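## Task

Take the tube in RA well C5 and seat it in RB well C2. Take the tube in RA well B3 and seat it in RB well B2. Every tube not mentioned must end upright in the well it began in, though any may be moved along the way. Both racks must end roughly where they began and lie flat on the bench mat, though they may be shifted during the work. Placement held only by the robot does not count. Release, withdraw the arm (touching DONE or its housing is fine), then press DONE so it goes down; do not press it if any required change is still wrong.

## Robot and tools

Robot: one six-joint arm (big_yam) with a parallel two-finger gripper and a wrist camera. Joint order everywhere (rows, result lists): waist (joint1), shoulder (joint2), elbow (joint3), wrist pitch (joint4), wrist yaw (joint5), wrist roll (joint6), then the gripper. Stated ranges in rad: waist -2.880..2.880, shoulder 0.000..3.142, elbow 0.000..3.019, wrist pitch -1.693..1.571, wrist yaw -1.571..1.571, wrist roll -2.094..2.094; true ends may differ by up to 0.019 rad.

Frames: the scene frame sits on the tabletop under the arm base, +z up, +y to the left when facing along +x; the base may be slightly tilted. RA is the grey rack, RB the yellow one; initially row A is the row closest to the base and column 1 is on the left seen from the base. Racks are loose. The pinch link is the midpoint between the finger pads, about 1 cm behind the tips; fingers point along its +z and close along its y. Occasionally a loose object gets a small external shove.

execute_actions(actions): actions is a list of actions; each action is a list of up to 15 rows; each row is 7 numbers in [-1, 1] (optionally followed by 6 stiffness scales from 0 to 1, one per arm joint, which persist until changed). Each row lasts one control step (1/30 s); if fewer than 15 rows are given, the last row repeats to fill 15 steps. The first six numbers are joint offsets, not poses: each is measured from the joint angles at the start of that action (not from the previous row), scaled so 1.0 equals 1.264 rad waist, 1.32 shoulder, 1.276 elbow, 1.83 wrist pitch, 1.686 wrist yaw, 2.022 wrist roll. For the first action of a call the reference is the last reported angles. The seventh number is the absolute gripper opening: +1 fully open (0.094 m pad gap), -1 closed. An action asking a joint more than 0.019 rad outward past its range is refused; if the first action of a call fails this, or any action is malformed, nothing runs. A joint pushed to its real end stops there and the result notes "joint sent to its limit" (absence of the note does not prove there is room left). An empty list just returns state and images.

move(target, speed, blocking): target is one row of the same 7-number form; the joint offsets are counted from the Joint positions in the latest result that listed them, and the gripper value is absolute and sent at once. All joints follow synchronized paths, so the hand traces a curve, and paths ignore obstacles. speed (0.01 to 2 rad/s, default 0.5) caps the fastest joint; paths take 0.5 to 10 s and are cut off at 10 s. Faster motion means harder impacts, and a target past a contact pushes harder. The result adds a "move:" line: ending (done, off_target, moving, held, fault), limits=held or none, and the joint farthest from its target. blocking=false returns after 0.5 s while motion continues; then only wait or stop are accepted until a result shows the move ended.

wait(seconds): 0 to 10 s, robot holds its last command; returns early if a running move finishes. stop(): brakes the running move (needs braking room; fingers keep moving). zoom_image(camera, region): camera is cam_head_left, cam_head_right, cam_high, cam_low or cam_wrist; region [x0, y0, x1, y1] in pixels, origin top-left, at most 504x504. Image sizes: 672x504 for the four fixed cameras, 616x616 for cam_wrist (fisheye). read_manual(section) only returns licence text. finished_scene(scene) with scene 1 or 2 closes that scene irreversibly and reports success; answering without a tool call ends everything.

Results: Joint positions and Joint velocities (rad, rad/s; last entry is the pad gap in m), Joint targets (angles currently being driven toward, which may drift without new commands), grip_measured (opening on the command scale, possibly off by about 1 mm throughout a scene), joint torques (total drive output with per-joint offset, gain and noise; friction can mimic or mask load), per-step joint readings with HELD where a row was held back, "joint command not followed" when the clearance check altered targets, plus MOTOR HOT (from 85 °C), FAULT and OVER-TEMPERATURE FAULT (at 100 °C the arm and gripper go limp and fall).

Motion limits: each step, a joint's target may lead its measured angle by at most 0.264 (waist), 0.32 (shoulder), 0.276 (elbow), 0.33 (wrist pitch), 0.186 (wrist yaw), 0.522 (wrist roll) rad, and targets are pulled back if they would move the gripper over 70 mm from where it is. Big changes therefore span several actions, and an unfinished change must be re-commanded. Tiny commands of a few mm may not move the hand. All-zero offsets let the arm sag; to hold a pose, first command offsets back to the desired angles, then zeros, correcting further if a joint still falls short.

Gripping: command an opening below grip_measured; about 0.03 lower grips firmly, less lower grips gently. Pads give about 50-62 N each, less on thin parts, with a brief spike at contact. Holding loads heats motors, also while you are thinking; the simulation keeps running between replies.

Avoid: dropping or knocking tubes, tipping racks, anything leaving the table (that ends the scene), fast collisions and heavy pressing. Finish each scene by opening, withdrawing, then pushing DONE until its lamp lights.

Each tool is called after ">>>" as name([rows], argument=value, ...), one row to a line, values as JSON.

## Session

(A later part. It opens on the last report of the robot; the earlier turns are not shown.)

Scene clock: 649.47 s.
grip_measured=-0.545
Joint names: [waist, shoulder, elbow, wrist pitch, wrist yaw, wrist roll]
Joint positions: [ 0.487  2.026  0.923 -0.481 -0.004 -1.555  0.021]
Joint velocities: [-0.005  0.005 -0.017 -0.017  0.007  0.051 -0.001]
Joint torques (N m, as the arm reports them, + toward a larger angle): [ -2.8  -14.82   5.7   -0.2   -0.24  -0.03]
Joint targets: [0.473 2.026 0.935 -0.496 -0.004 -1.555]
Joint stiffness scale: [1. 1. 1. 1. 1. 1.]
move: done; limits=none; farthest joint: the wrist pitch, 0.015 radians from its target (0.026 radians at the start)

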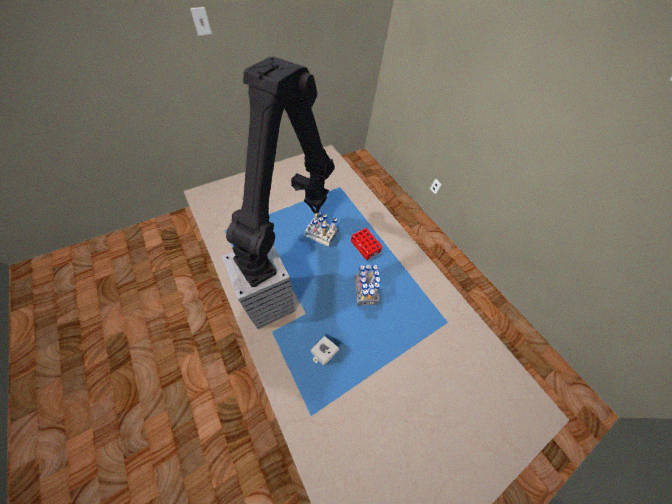

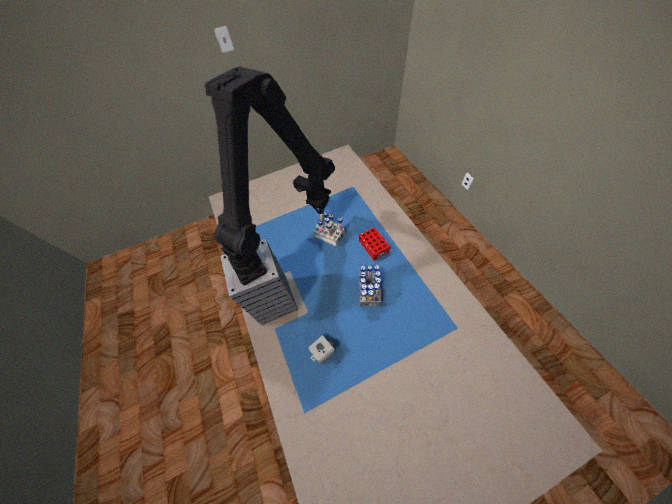

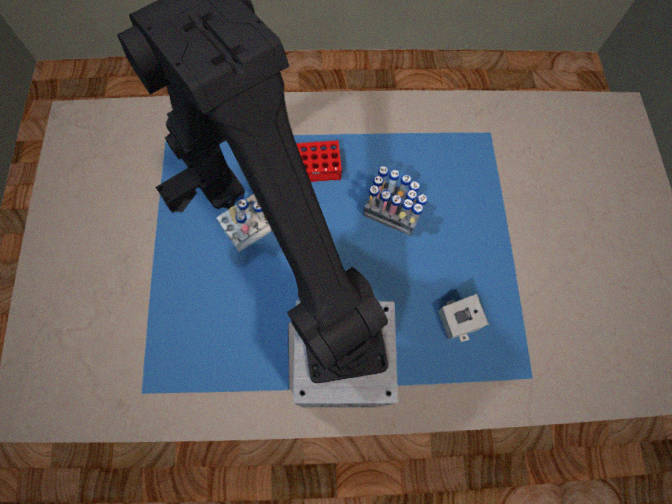

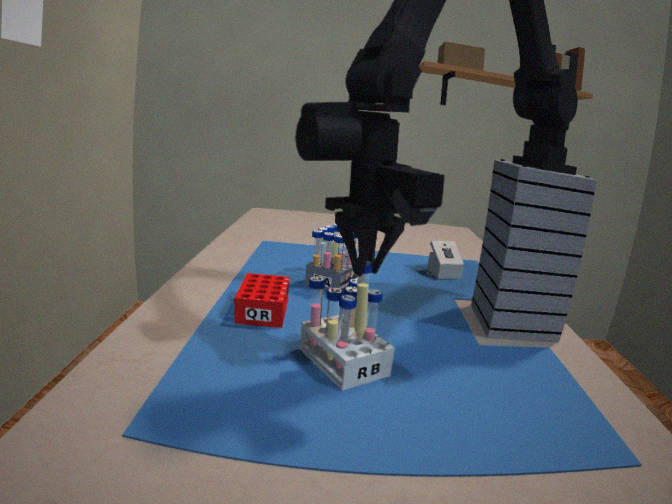

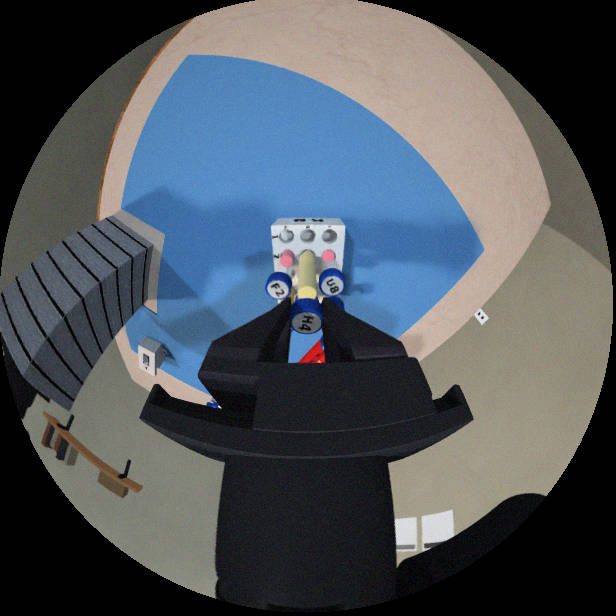

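Descend ~0.065 rad.

>>> move(target=[0,0.062,0.012,0.048,0,0,-0.6], speed=0.04)

>>> zoom_image(camera="cam_low", region=[280,240,440,400])

Scene clock: 656.10 s.
grip_measured=-0.545
Joint names: [waist, shoulder, elbow, wrist pitch, wrist yaw, wrist roll]
Joint positions: [ 0.487  2.039  0.923 -0.452 -0.001 -1.555  0.021]
Joint velocities: [-0.005 -0.005  0.002 -0.007 -0.037  0.022 -0.001]
Joint torques (N m, as the arm reports them, + toward a larger angle): [-2.57 -8.64  5.78  2.49 -0.33 -0.03]
Joint targets: [0.487 2.108 0.938 -0.393 -0.003 -1.555]
Joint stiffness scale: [1. 1. 1. 1. 1. 1.]
move: off_target; limits=none; farthest joint: the shoulder, 0.069 radians from its target (0.082 radians at the start)

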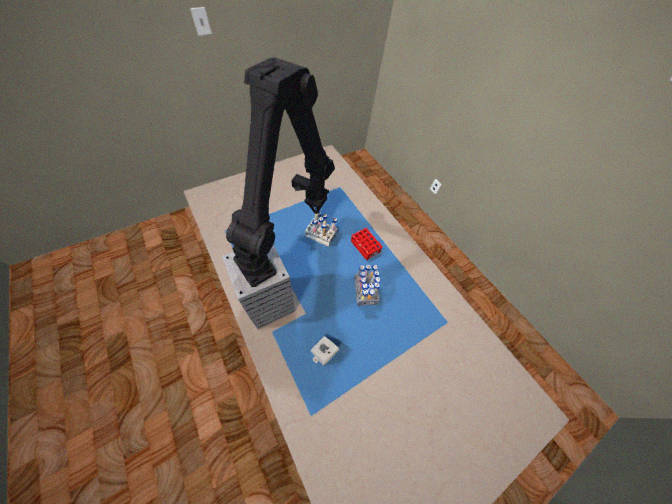

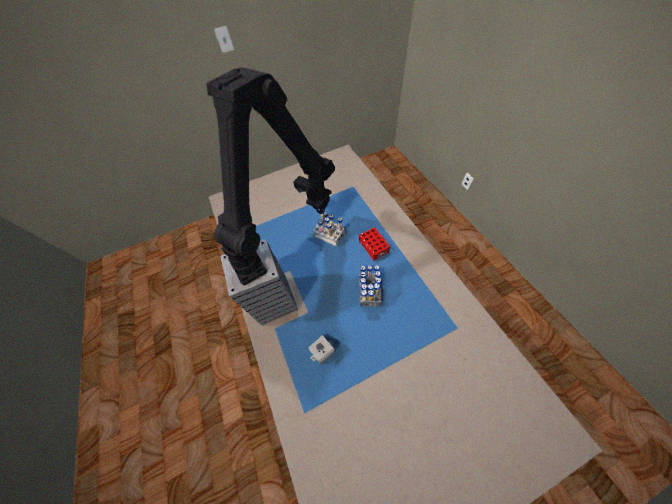

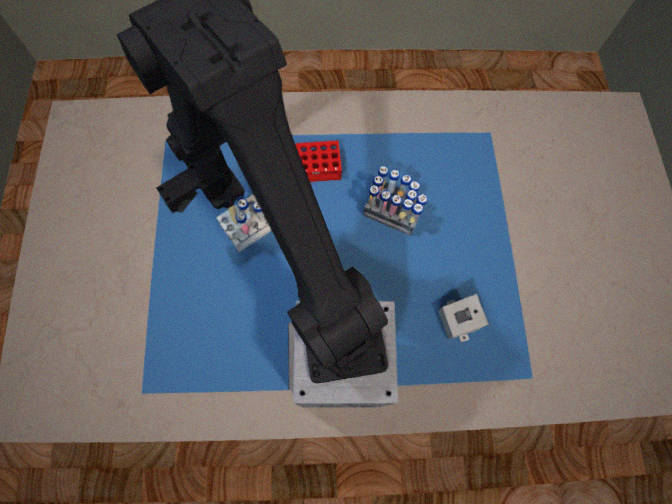

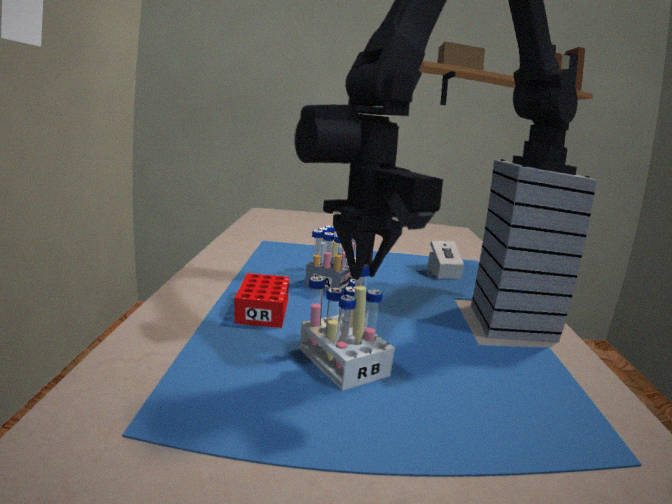

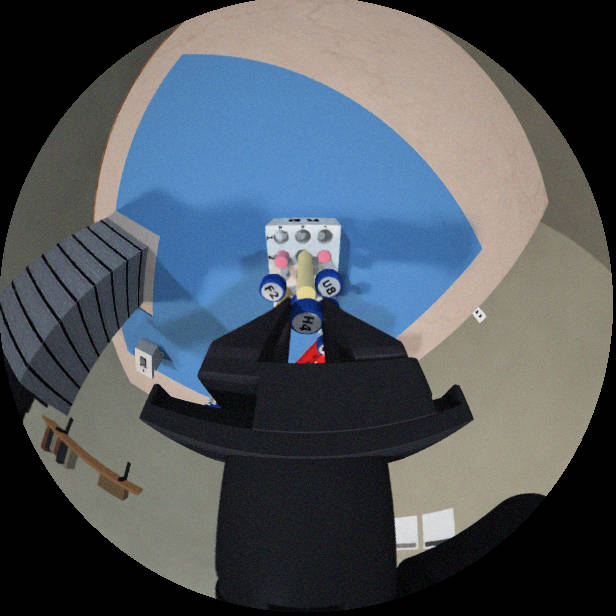

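Region (280, 240, 440, 400) of cam_low's 672x504 image, scaled by 3.150, with more detail than that image has.

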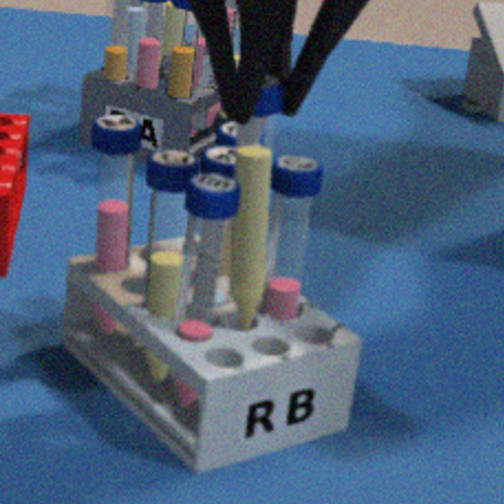

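>>> move(target=[-0.016,-0.02,0.01,-0.022,0,0,-0.6], speed=0.04)

>>> zoom_image(camera="cam_wrist", region=[230,180,390,340])

>>> zoom_image(camera="cam_low", region=[280,240,440,400])

Scene clock: 663.30 s.
grip_measured=-0.545
Joint names: [waist, shoulder, elbow, wrist pitch, wrist yaw, wrist roll]
Joint positions: [ 0.48   2.03   0.923 -0.477 -0.    -1.555  0.021]
Joint velocities: [-0.024 -0.024  0.002 -0.007 -0.037  0.037 -0.001]
Joint torques (N m, as the arm reports them, + toward a larger angle): [ -4.12 -15.88   5.76  -0.26  -0.27  -0.05]
Joint targets: [0.466 2.013 0.936 -0.492 -0.001 -1.555]
Joint stiffness scale: [1. 1. 1. 1. 1. 1.]
move: done; limits=none; farthest joint: the shoulder, 0.017 radians from its target (0.027 radians at the start)

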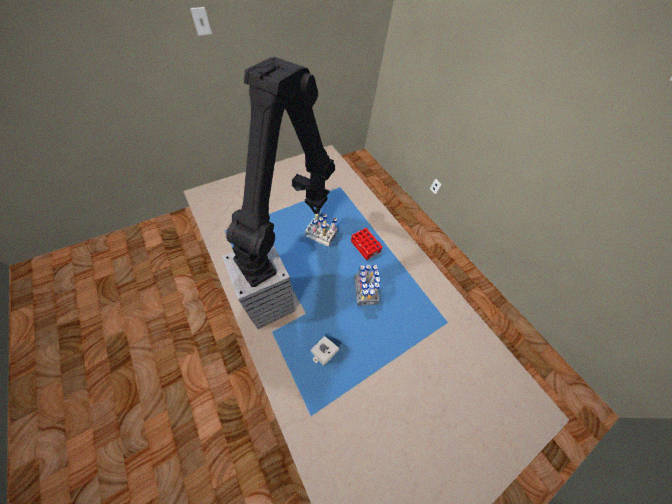

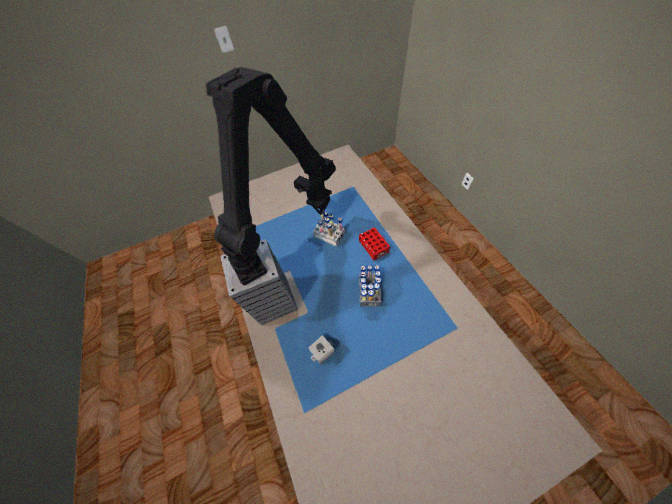

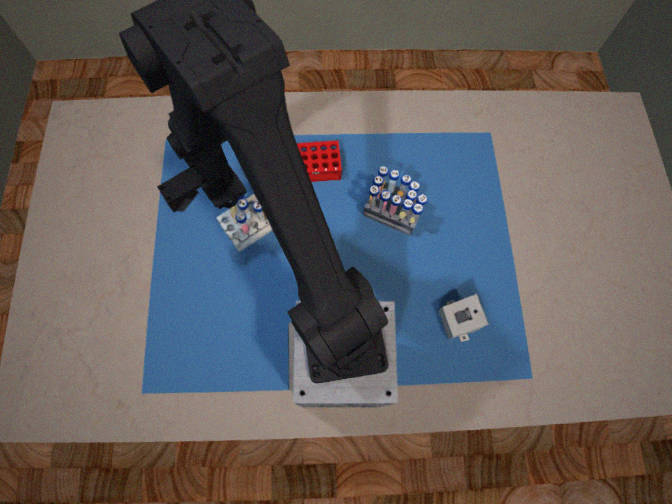

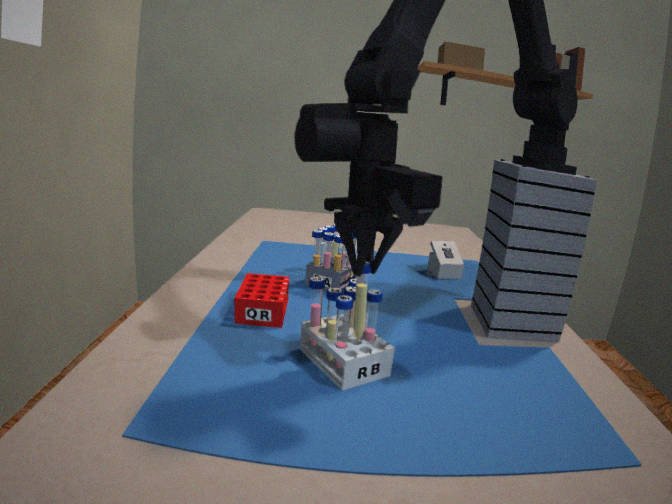

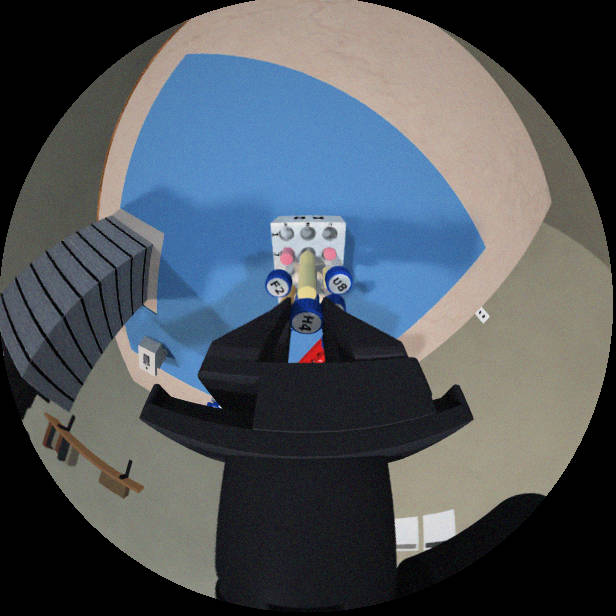

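Region (230, 180, 390, 340) of cam_wrist's 616x616 image, scaled by 3.150, with more detail than that image has.

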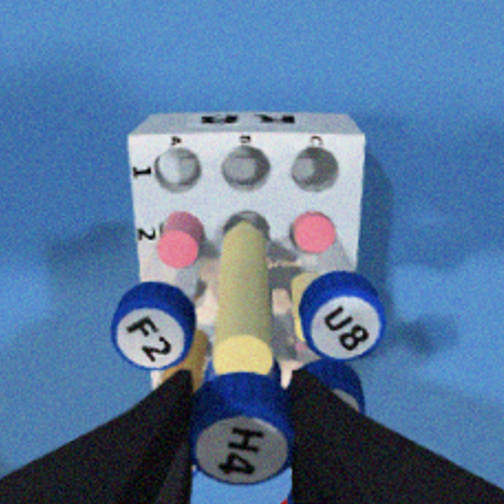

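Region (280, 240, 440, 400) of cam_low's 672x504 image, scaled by 3.150, with more detail than that image has.

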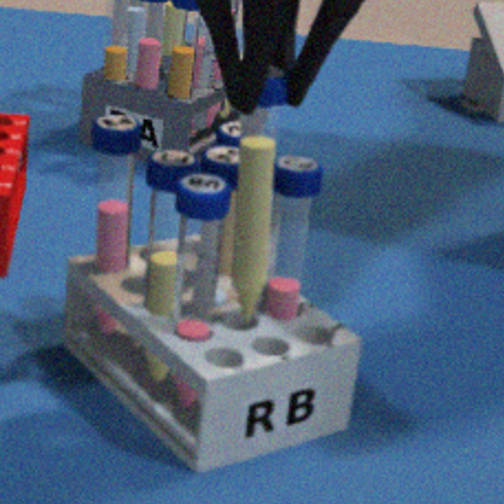

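>>> move(target=[0.005,0.03,0.012,0.017,0,0,-0.6], speed=0.03)

>>> zoom_image(camera="cam_low", region=[280,240,440,400])

Scene clock: 670.13 s.
grip_measured=-0.545
Joint names: [waist, shoulder, elbow, wrist pitch, wrist yaw, wrist roll]
Joint positions: [ 0.48   2.051  0.923 -0.462 -0.    -1.555  0.021]
Joint velocities: [-0.034 -0.005 -0.012 -0.017  0.037  0.081  0.   ]
Joint torques (N m, as the arm reports them, + toward a larger angle): [ -1.89 -13.11   5.62   0.78  -0.25   0.01]
Joint targets: [0.486 2.069 0.938 -0.446 -0.000 -1.555]
Joint stiffness scale: [1. 1. 1. 1. 1. 1.]
move: done; limits=none; farthest joint: the shoulder, 0.019 radians from its target (0.040 radians at the start)

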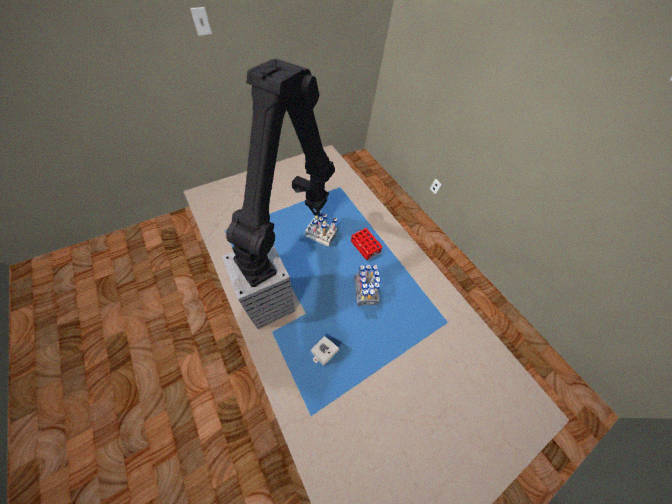

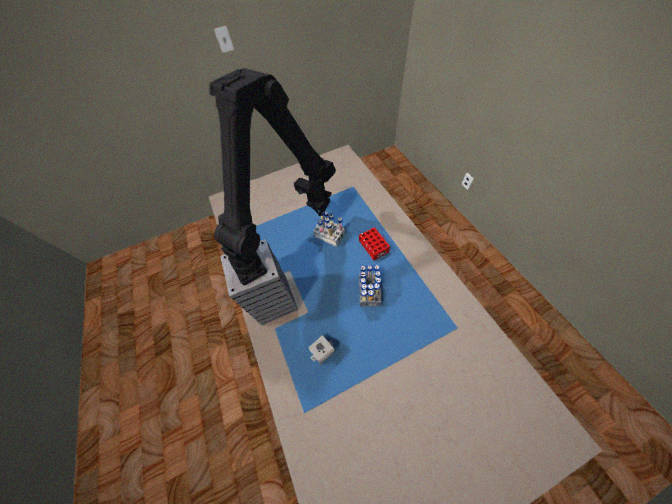

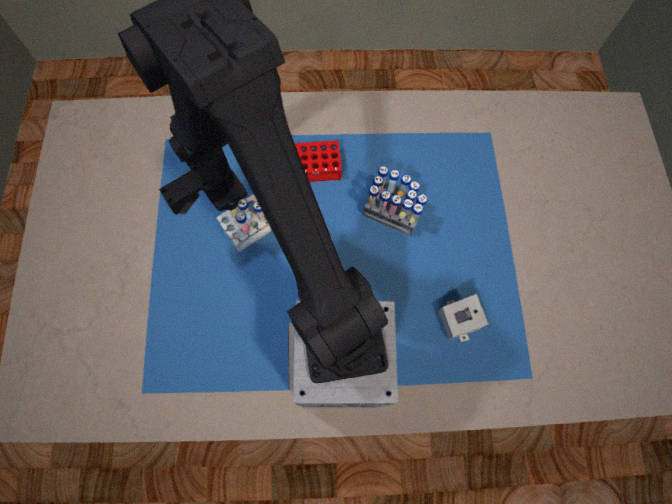

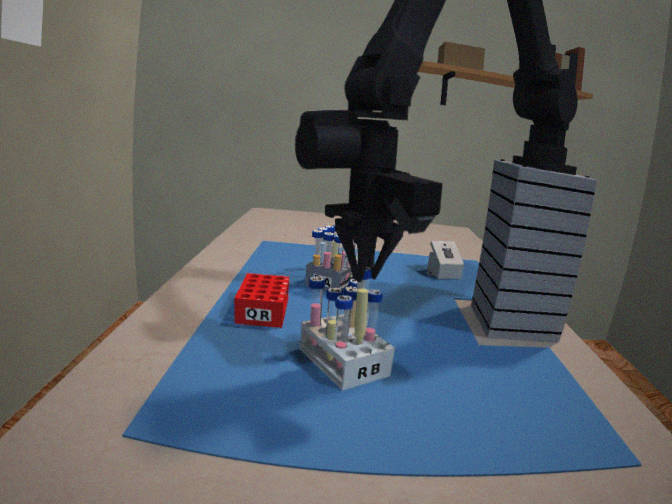

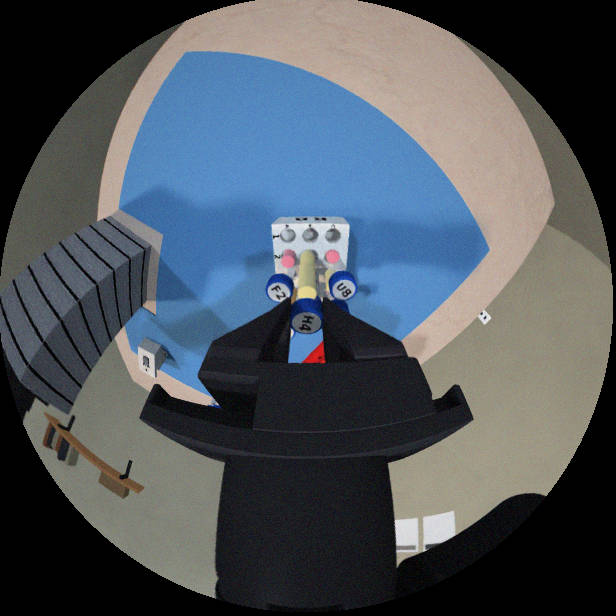

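Region (280, 240, 440, 400) of cam_low's 672x504 image, scaled by 3.150, with more detail than that image has.

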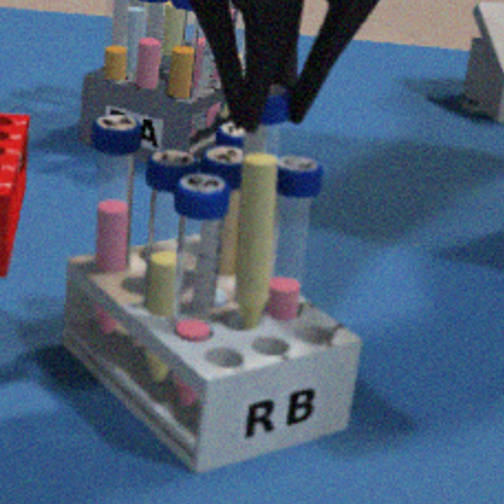

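Tip in. Continue, shifting outward and left to straighten.

>>> move(target=[0.022,0.045,0.012,0.04,0,0,-0.6], speed=0.03)

>>> zoom_image(camera="cam_low", region=[280,240,440,400])

Scene clock: 677.07 s.
grip_measured=-0.545
Joint names: [waist, shoulder, elbow, wrist pitch, wrist yaw, wrist roll]
Joint positions: [ 0.487  2.088  0.923 -0.409  0.005 -1.555  0.021]
Joint velocities: [-0.005 -0.015 -0.002 -0.007  0.051 -0.037 -0.   ]
Joint torques (N m, as the arm reports them, + toward a larger angle): [ -1.04 -12.31   5.36   1.12  -0.46   0.02]
Joint targets: [0.508 2.110 0.938 -0.389 -0.000 -1.555]
Joint stiffness scale: [1. 1. 1. 1. 1. 1.]
move: off_target; limits=none; farthest joint: the shoulder, 0.022 radians from its target (0.060 radians at the start)

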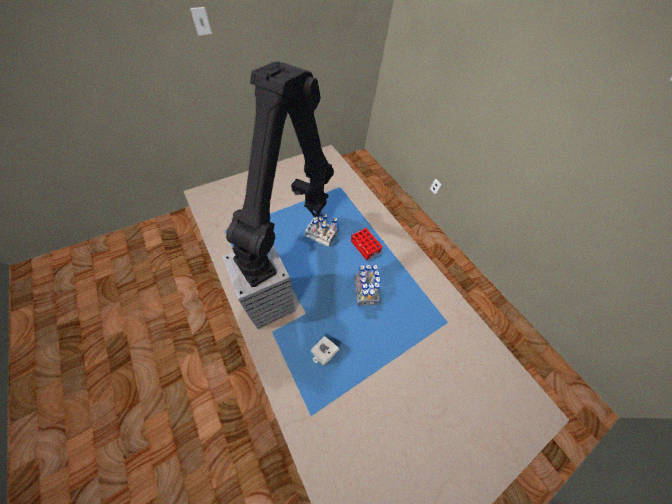

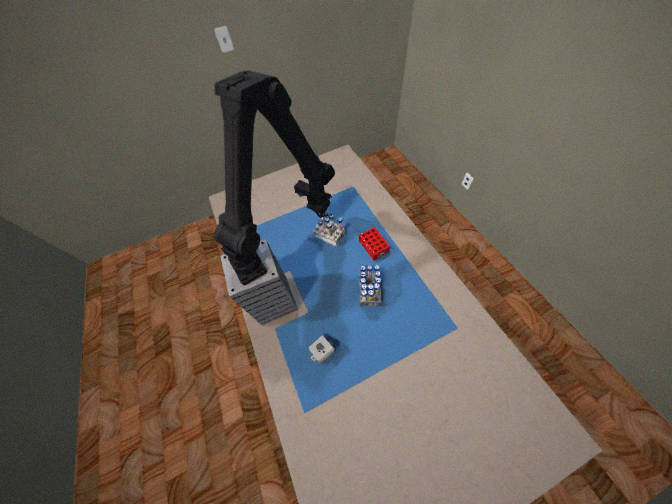

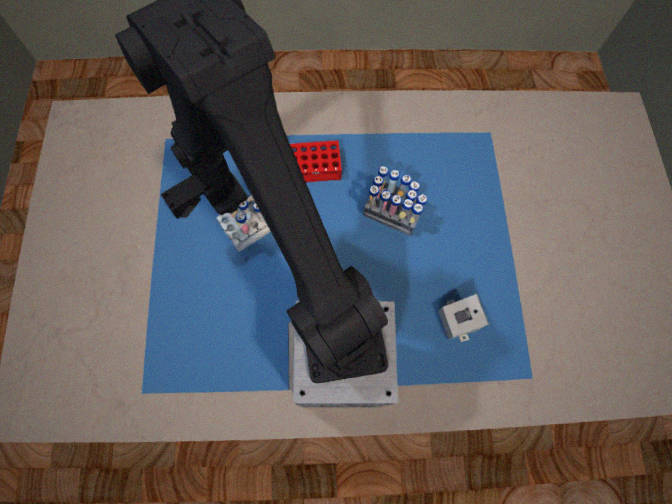

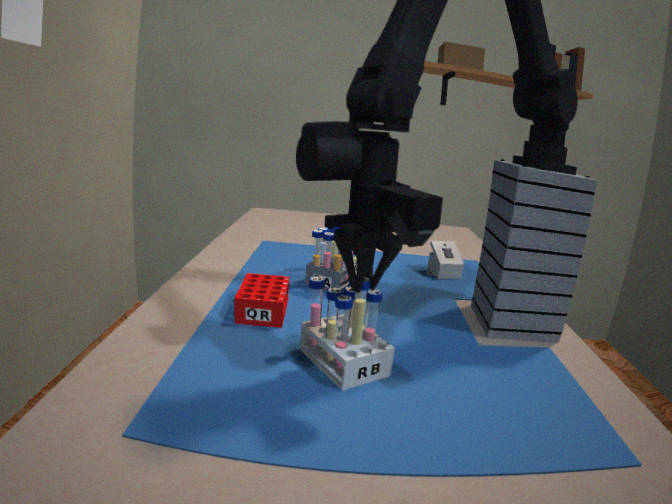

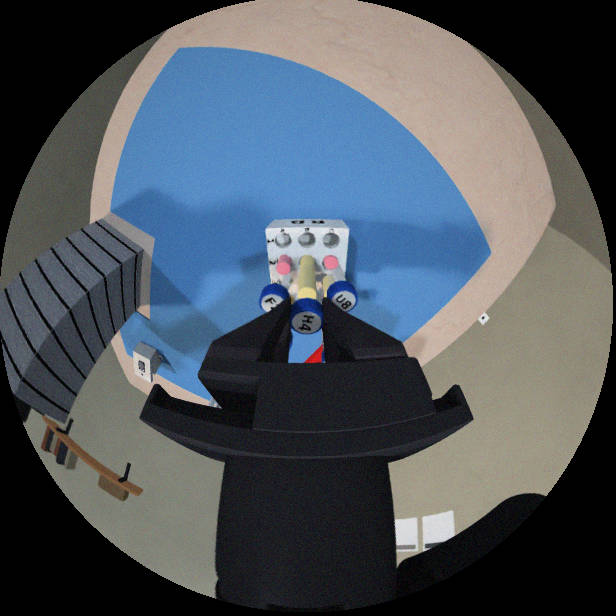

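Region (280, 240, 440, 400) of cam_low's 672x504 image, scaled by 3.150, with more detail than that image has.

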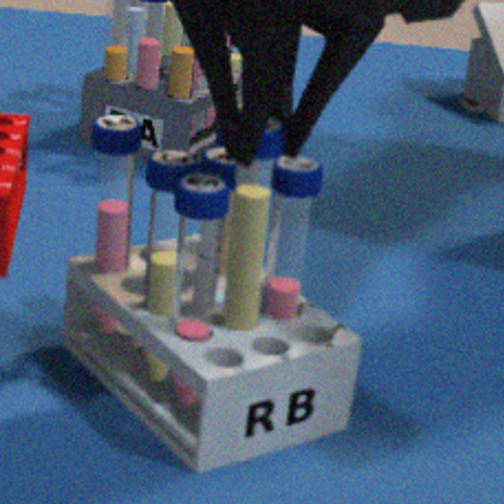

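>>> move(target=[0.035,0.02,0.012,0.012,0,0,-0.553], speed=0.03)

>>> move(target=[0,0,0.012,0,0,0,-0.35])

>>> zoom_image(camera="cam_low", region=[280,240,440,400])

Scene clock: 683.50 s.
grip_measured=-0.539
Joint names: [waist, shoulder, elbow, wrist pitch, wrist yaw, wrist roll]
Joint positions: [ 0.51   2.094  0.923 -0.402  0.011 -1.555  0.022]
Joint velocities: [ 0.005  0.005  0.012  0.012 -0.081 -0.007  0.   ]
Joint torques (N m, as the arm reports them, + toward a larger angle): [ -0.5  -12.3    5.23   0.93  -0.49  -0.01]
Joint targets: [0.531 2.115 0.938 -0.386 0.005 -1.555]
Joint stiffness scale: [1. 1. 1. 1. 1. 1.]
move: off_target; limits=none; farthest joint: the waist, 0.021 radians from its target (0.045 radians at the start)

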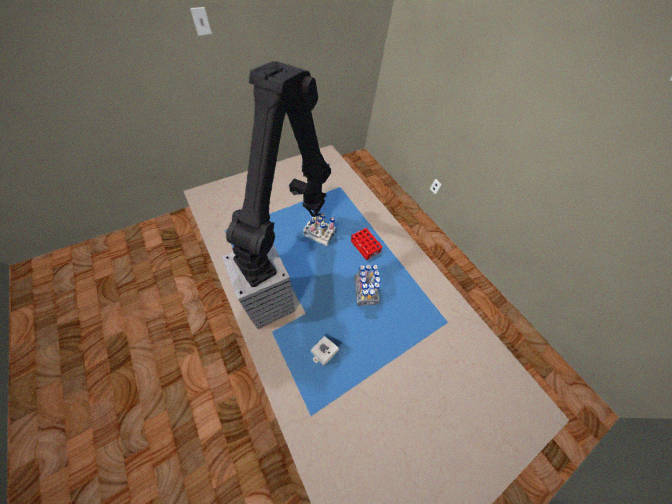

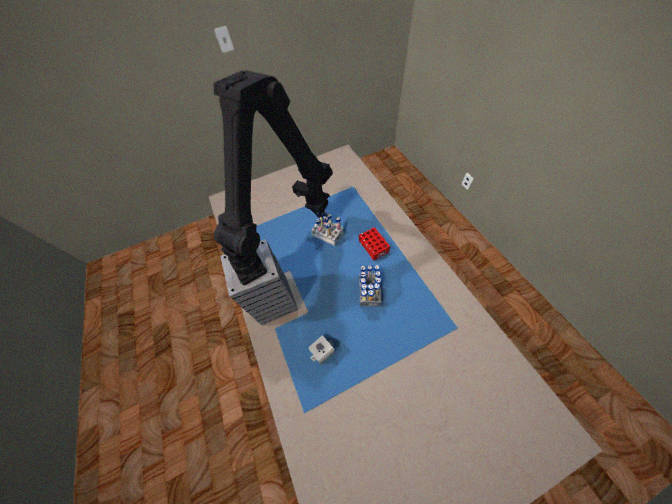

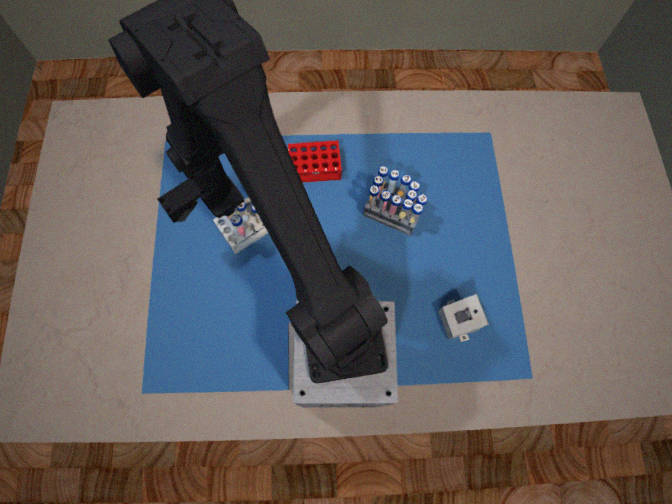

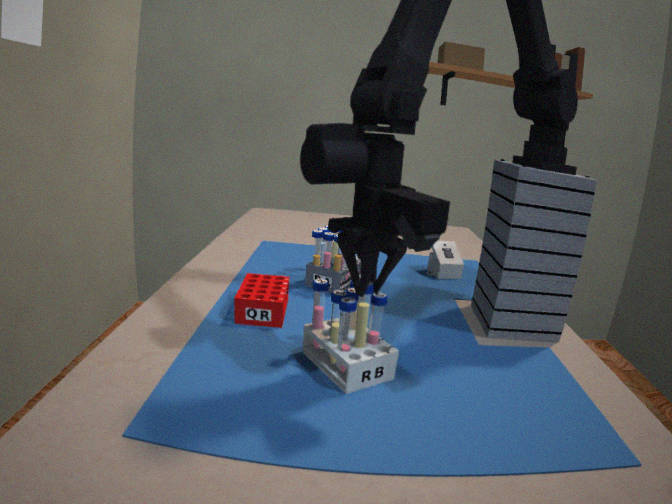

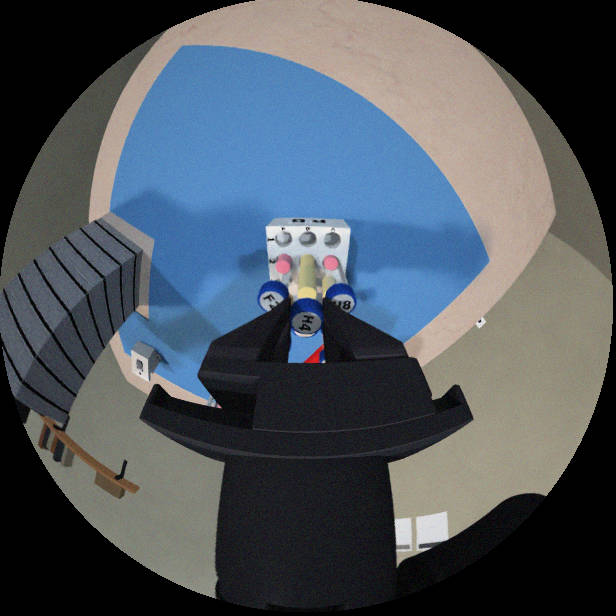

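Scene clock: 684.20 s.
grip_measured=-0.351
Joint names: [waist, shoulder, elbow, wrist pitch, wrist yaw, wrist roll]
Joint positions: [ 0.51   2.094  0.923 -0.402  0.011 -1.555  0.03 ]
Joint velocities: [-0.005 -0.024  0.007 -0.007 -0.066  0.007 -0.001]
Joint torques (N m, as the arm reports them, + toward a larger angle): [ -2.28 -14.57   5.32   0.37  -0.19  -0.04]
Joint targets: [0.510 2.094 0.938 -0.402 0.011 -1.555]
Joint stiffness scale: [1. 1. 1. 1. 1. 1.]
move: done; limits=none; farthest joint: the elbow, 0.016 radians from its target (0.016 radians at the start)

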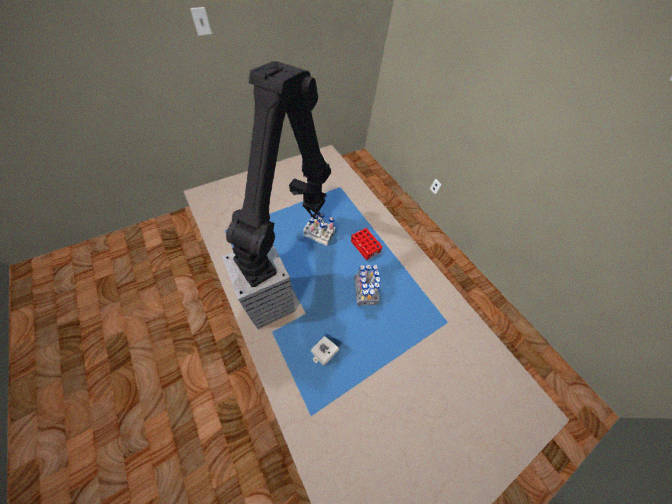

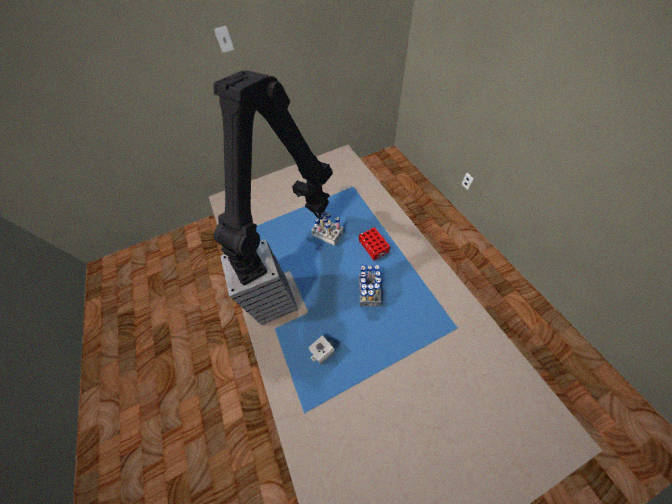

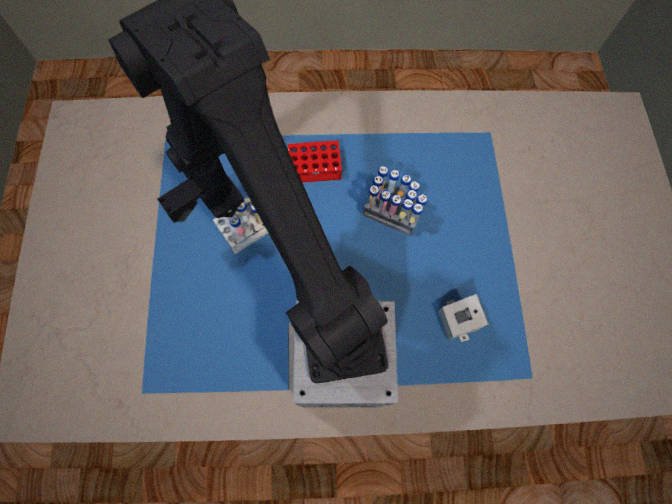

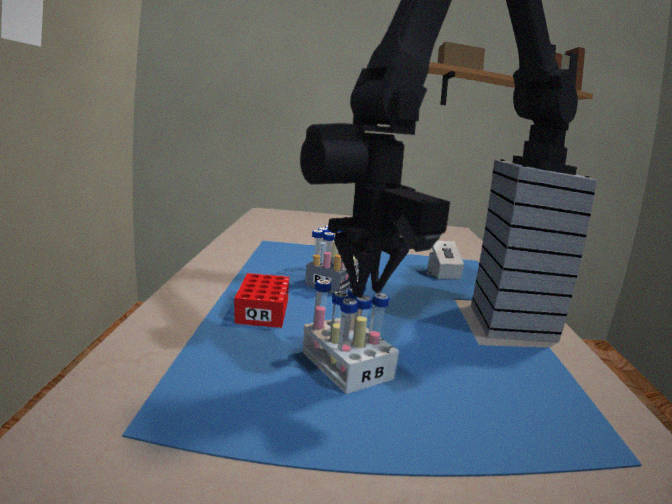

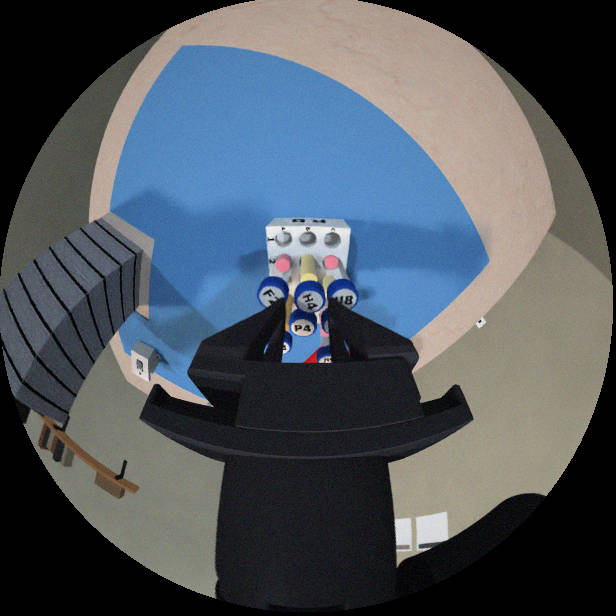

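Region (280, 240, 440, 400) of cam_low's 672x504 image, scaled by 3.150, with more detail than that image has.

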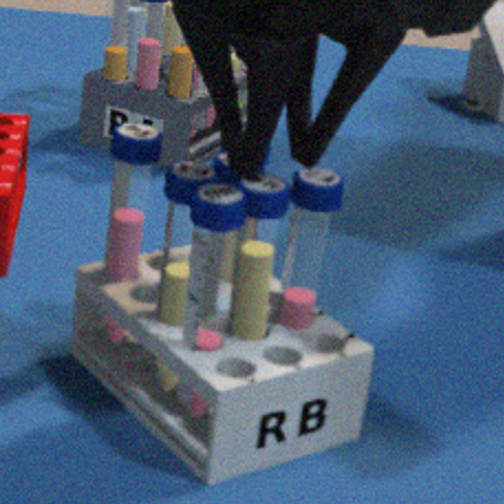

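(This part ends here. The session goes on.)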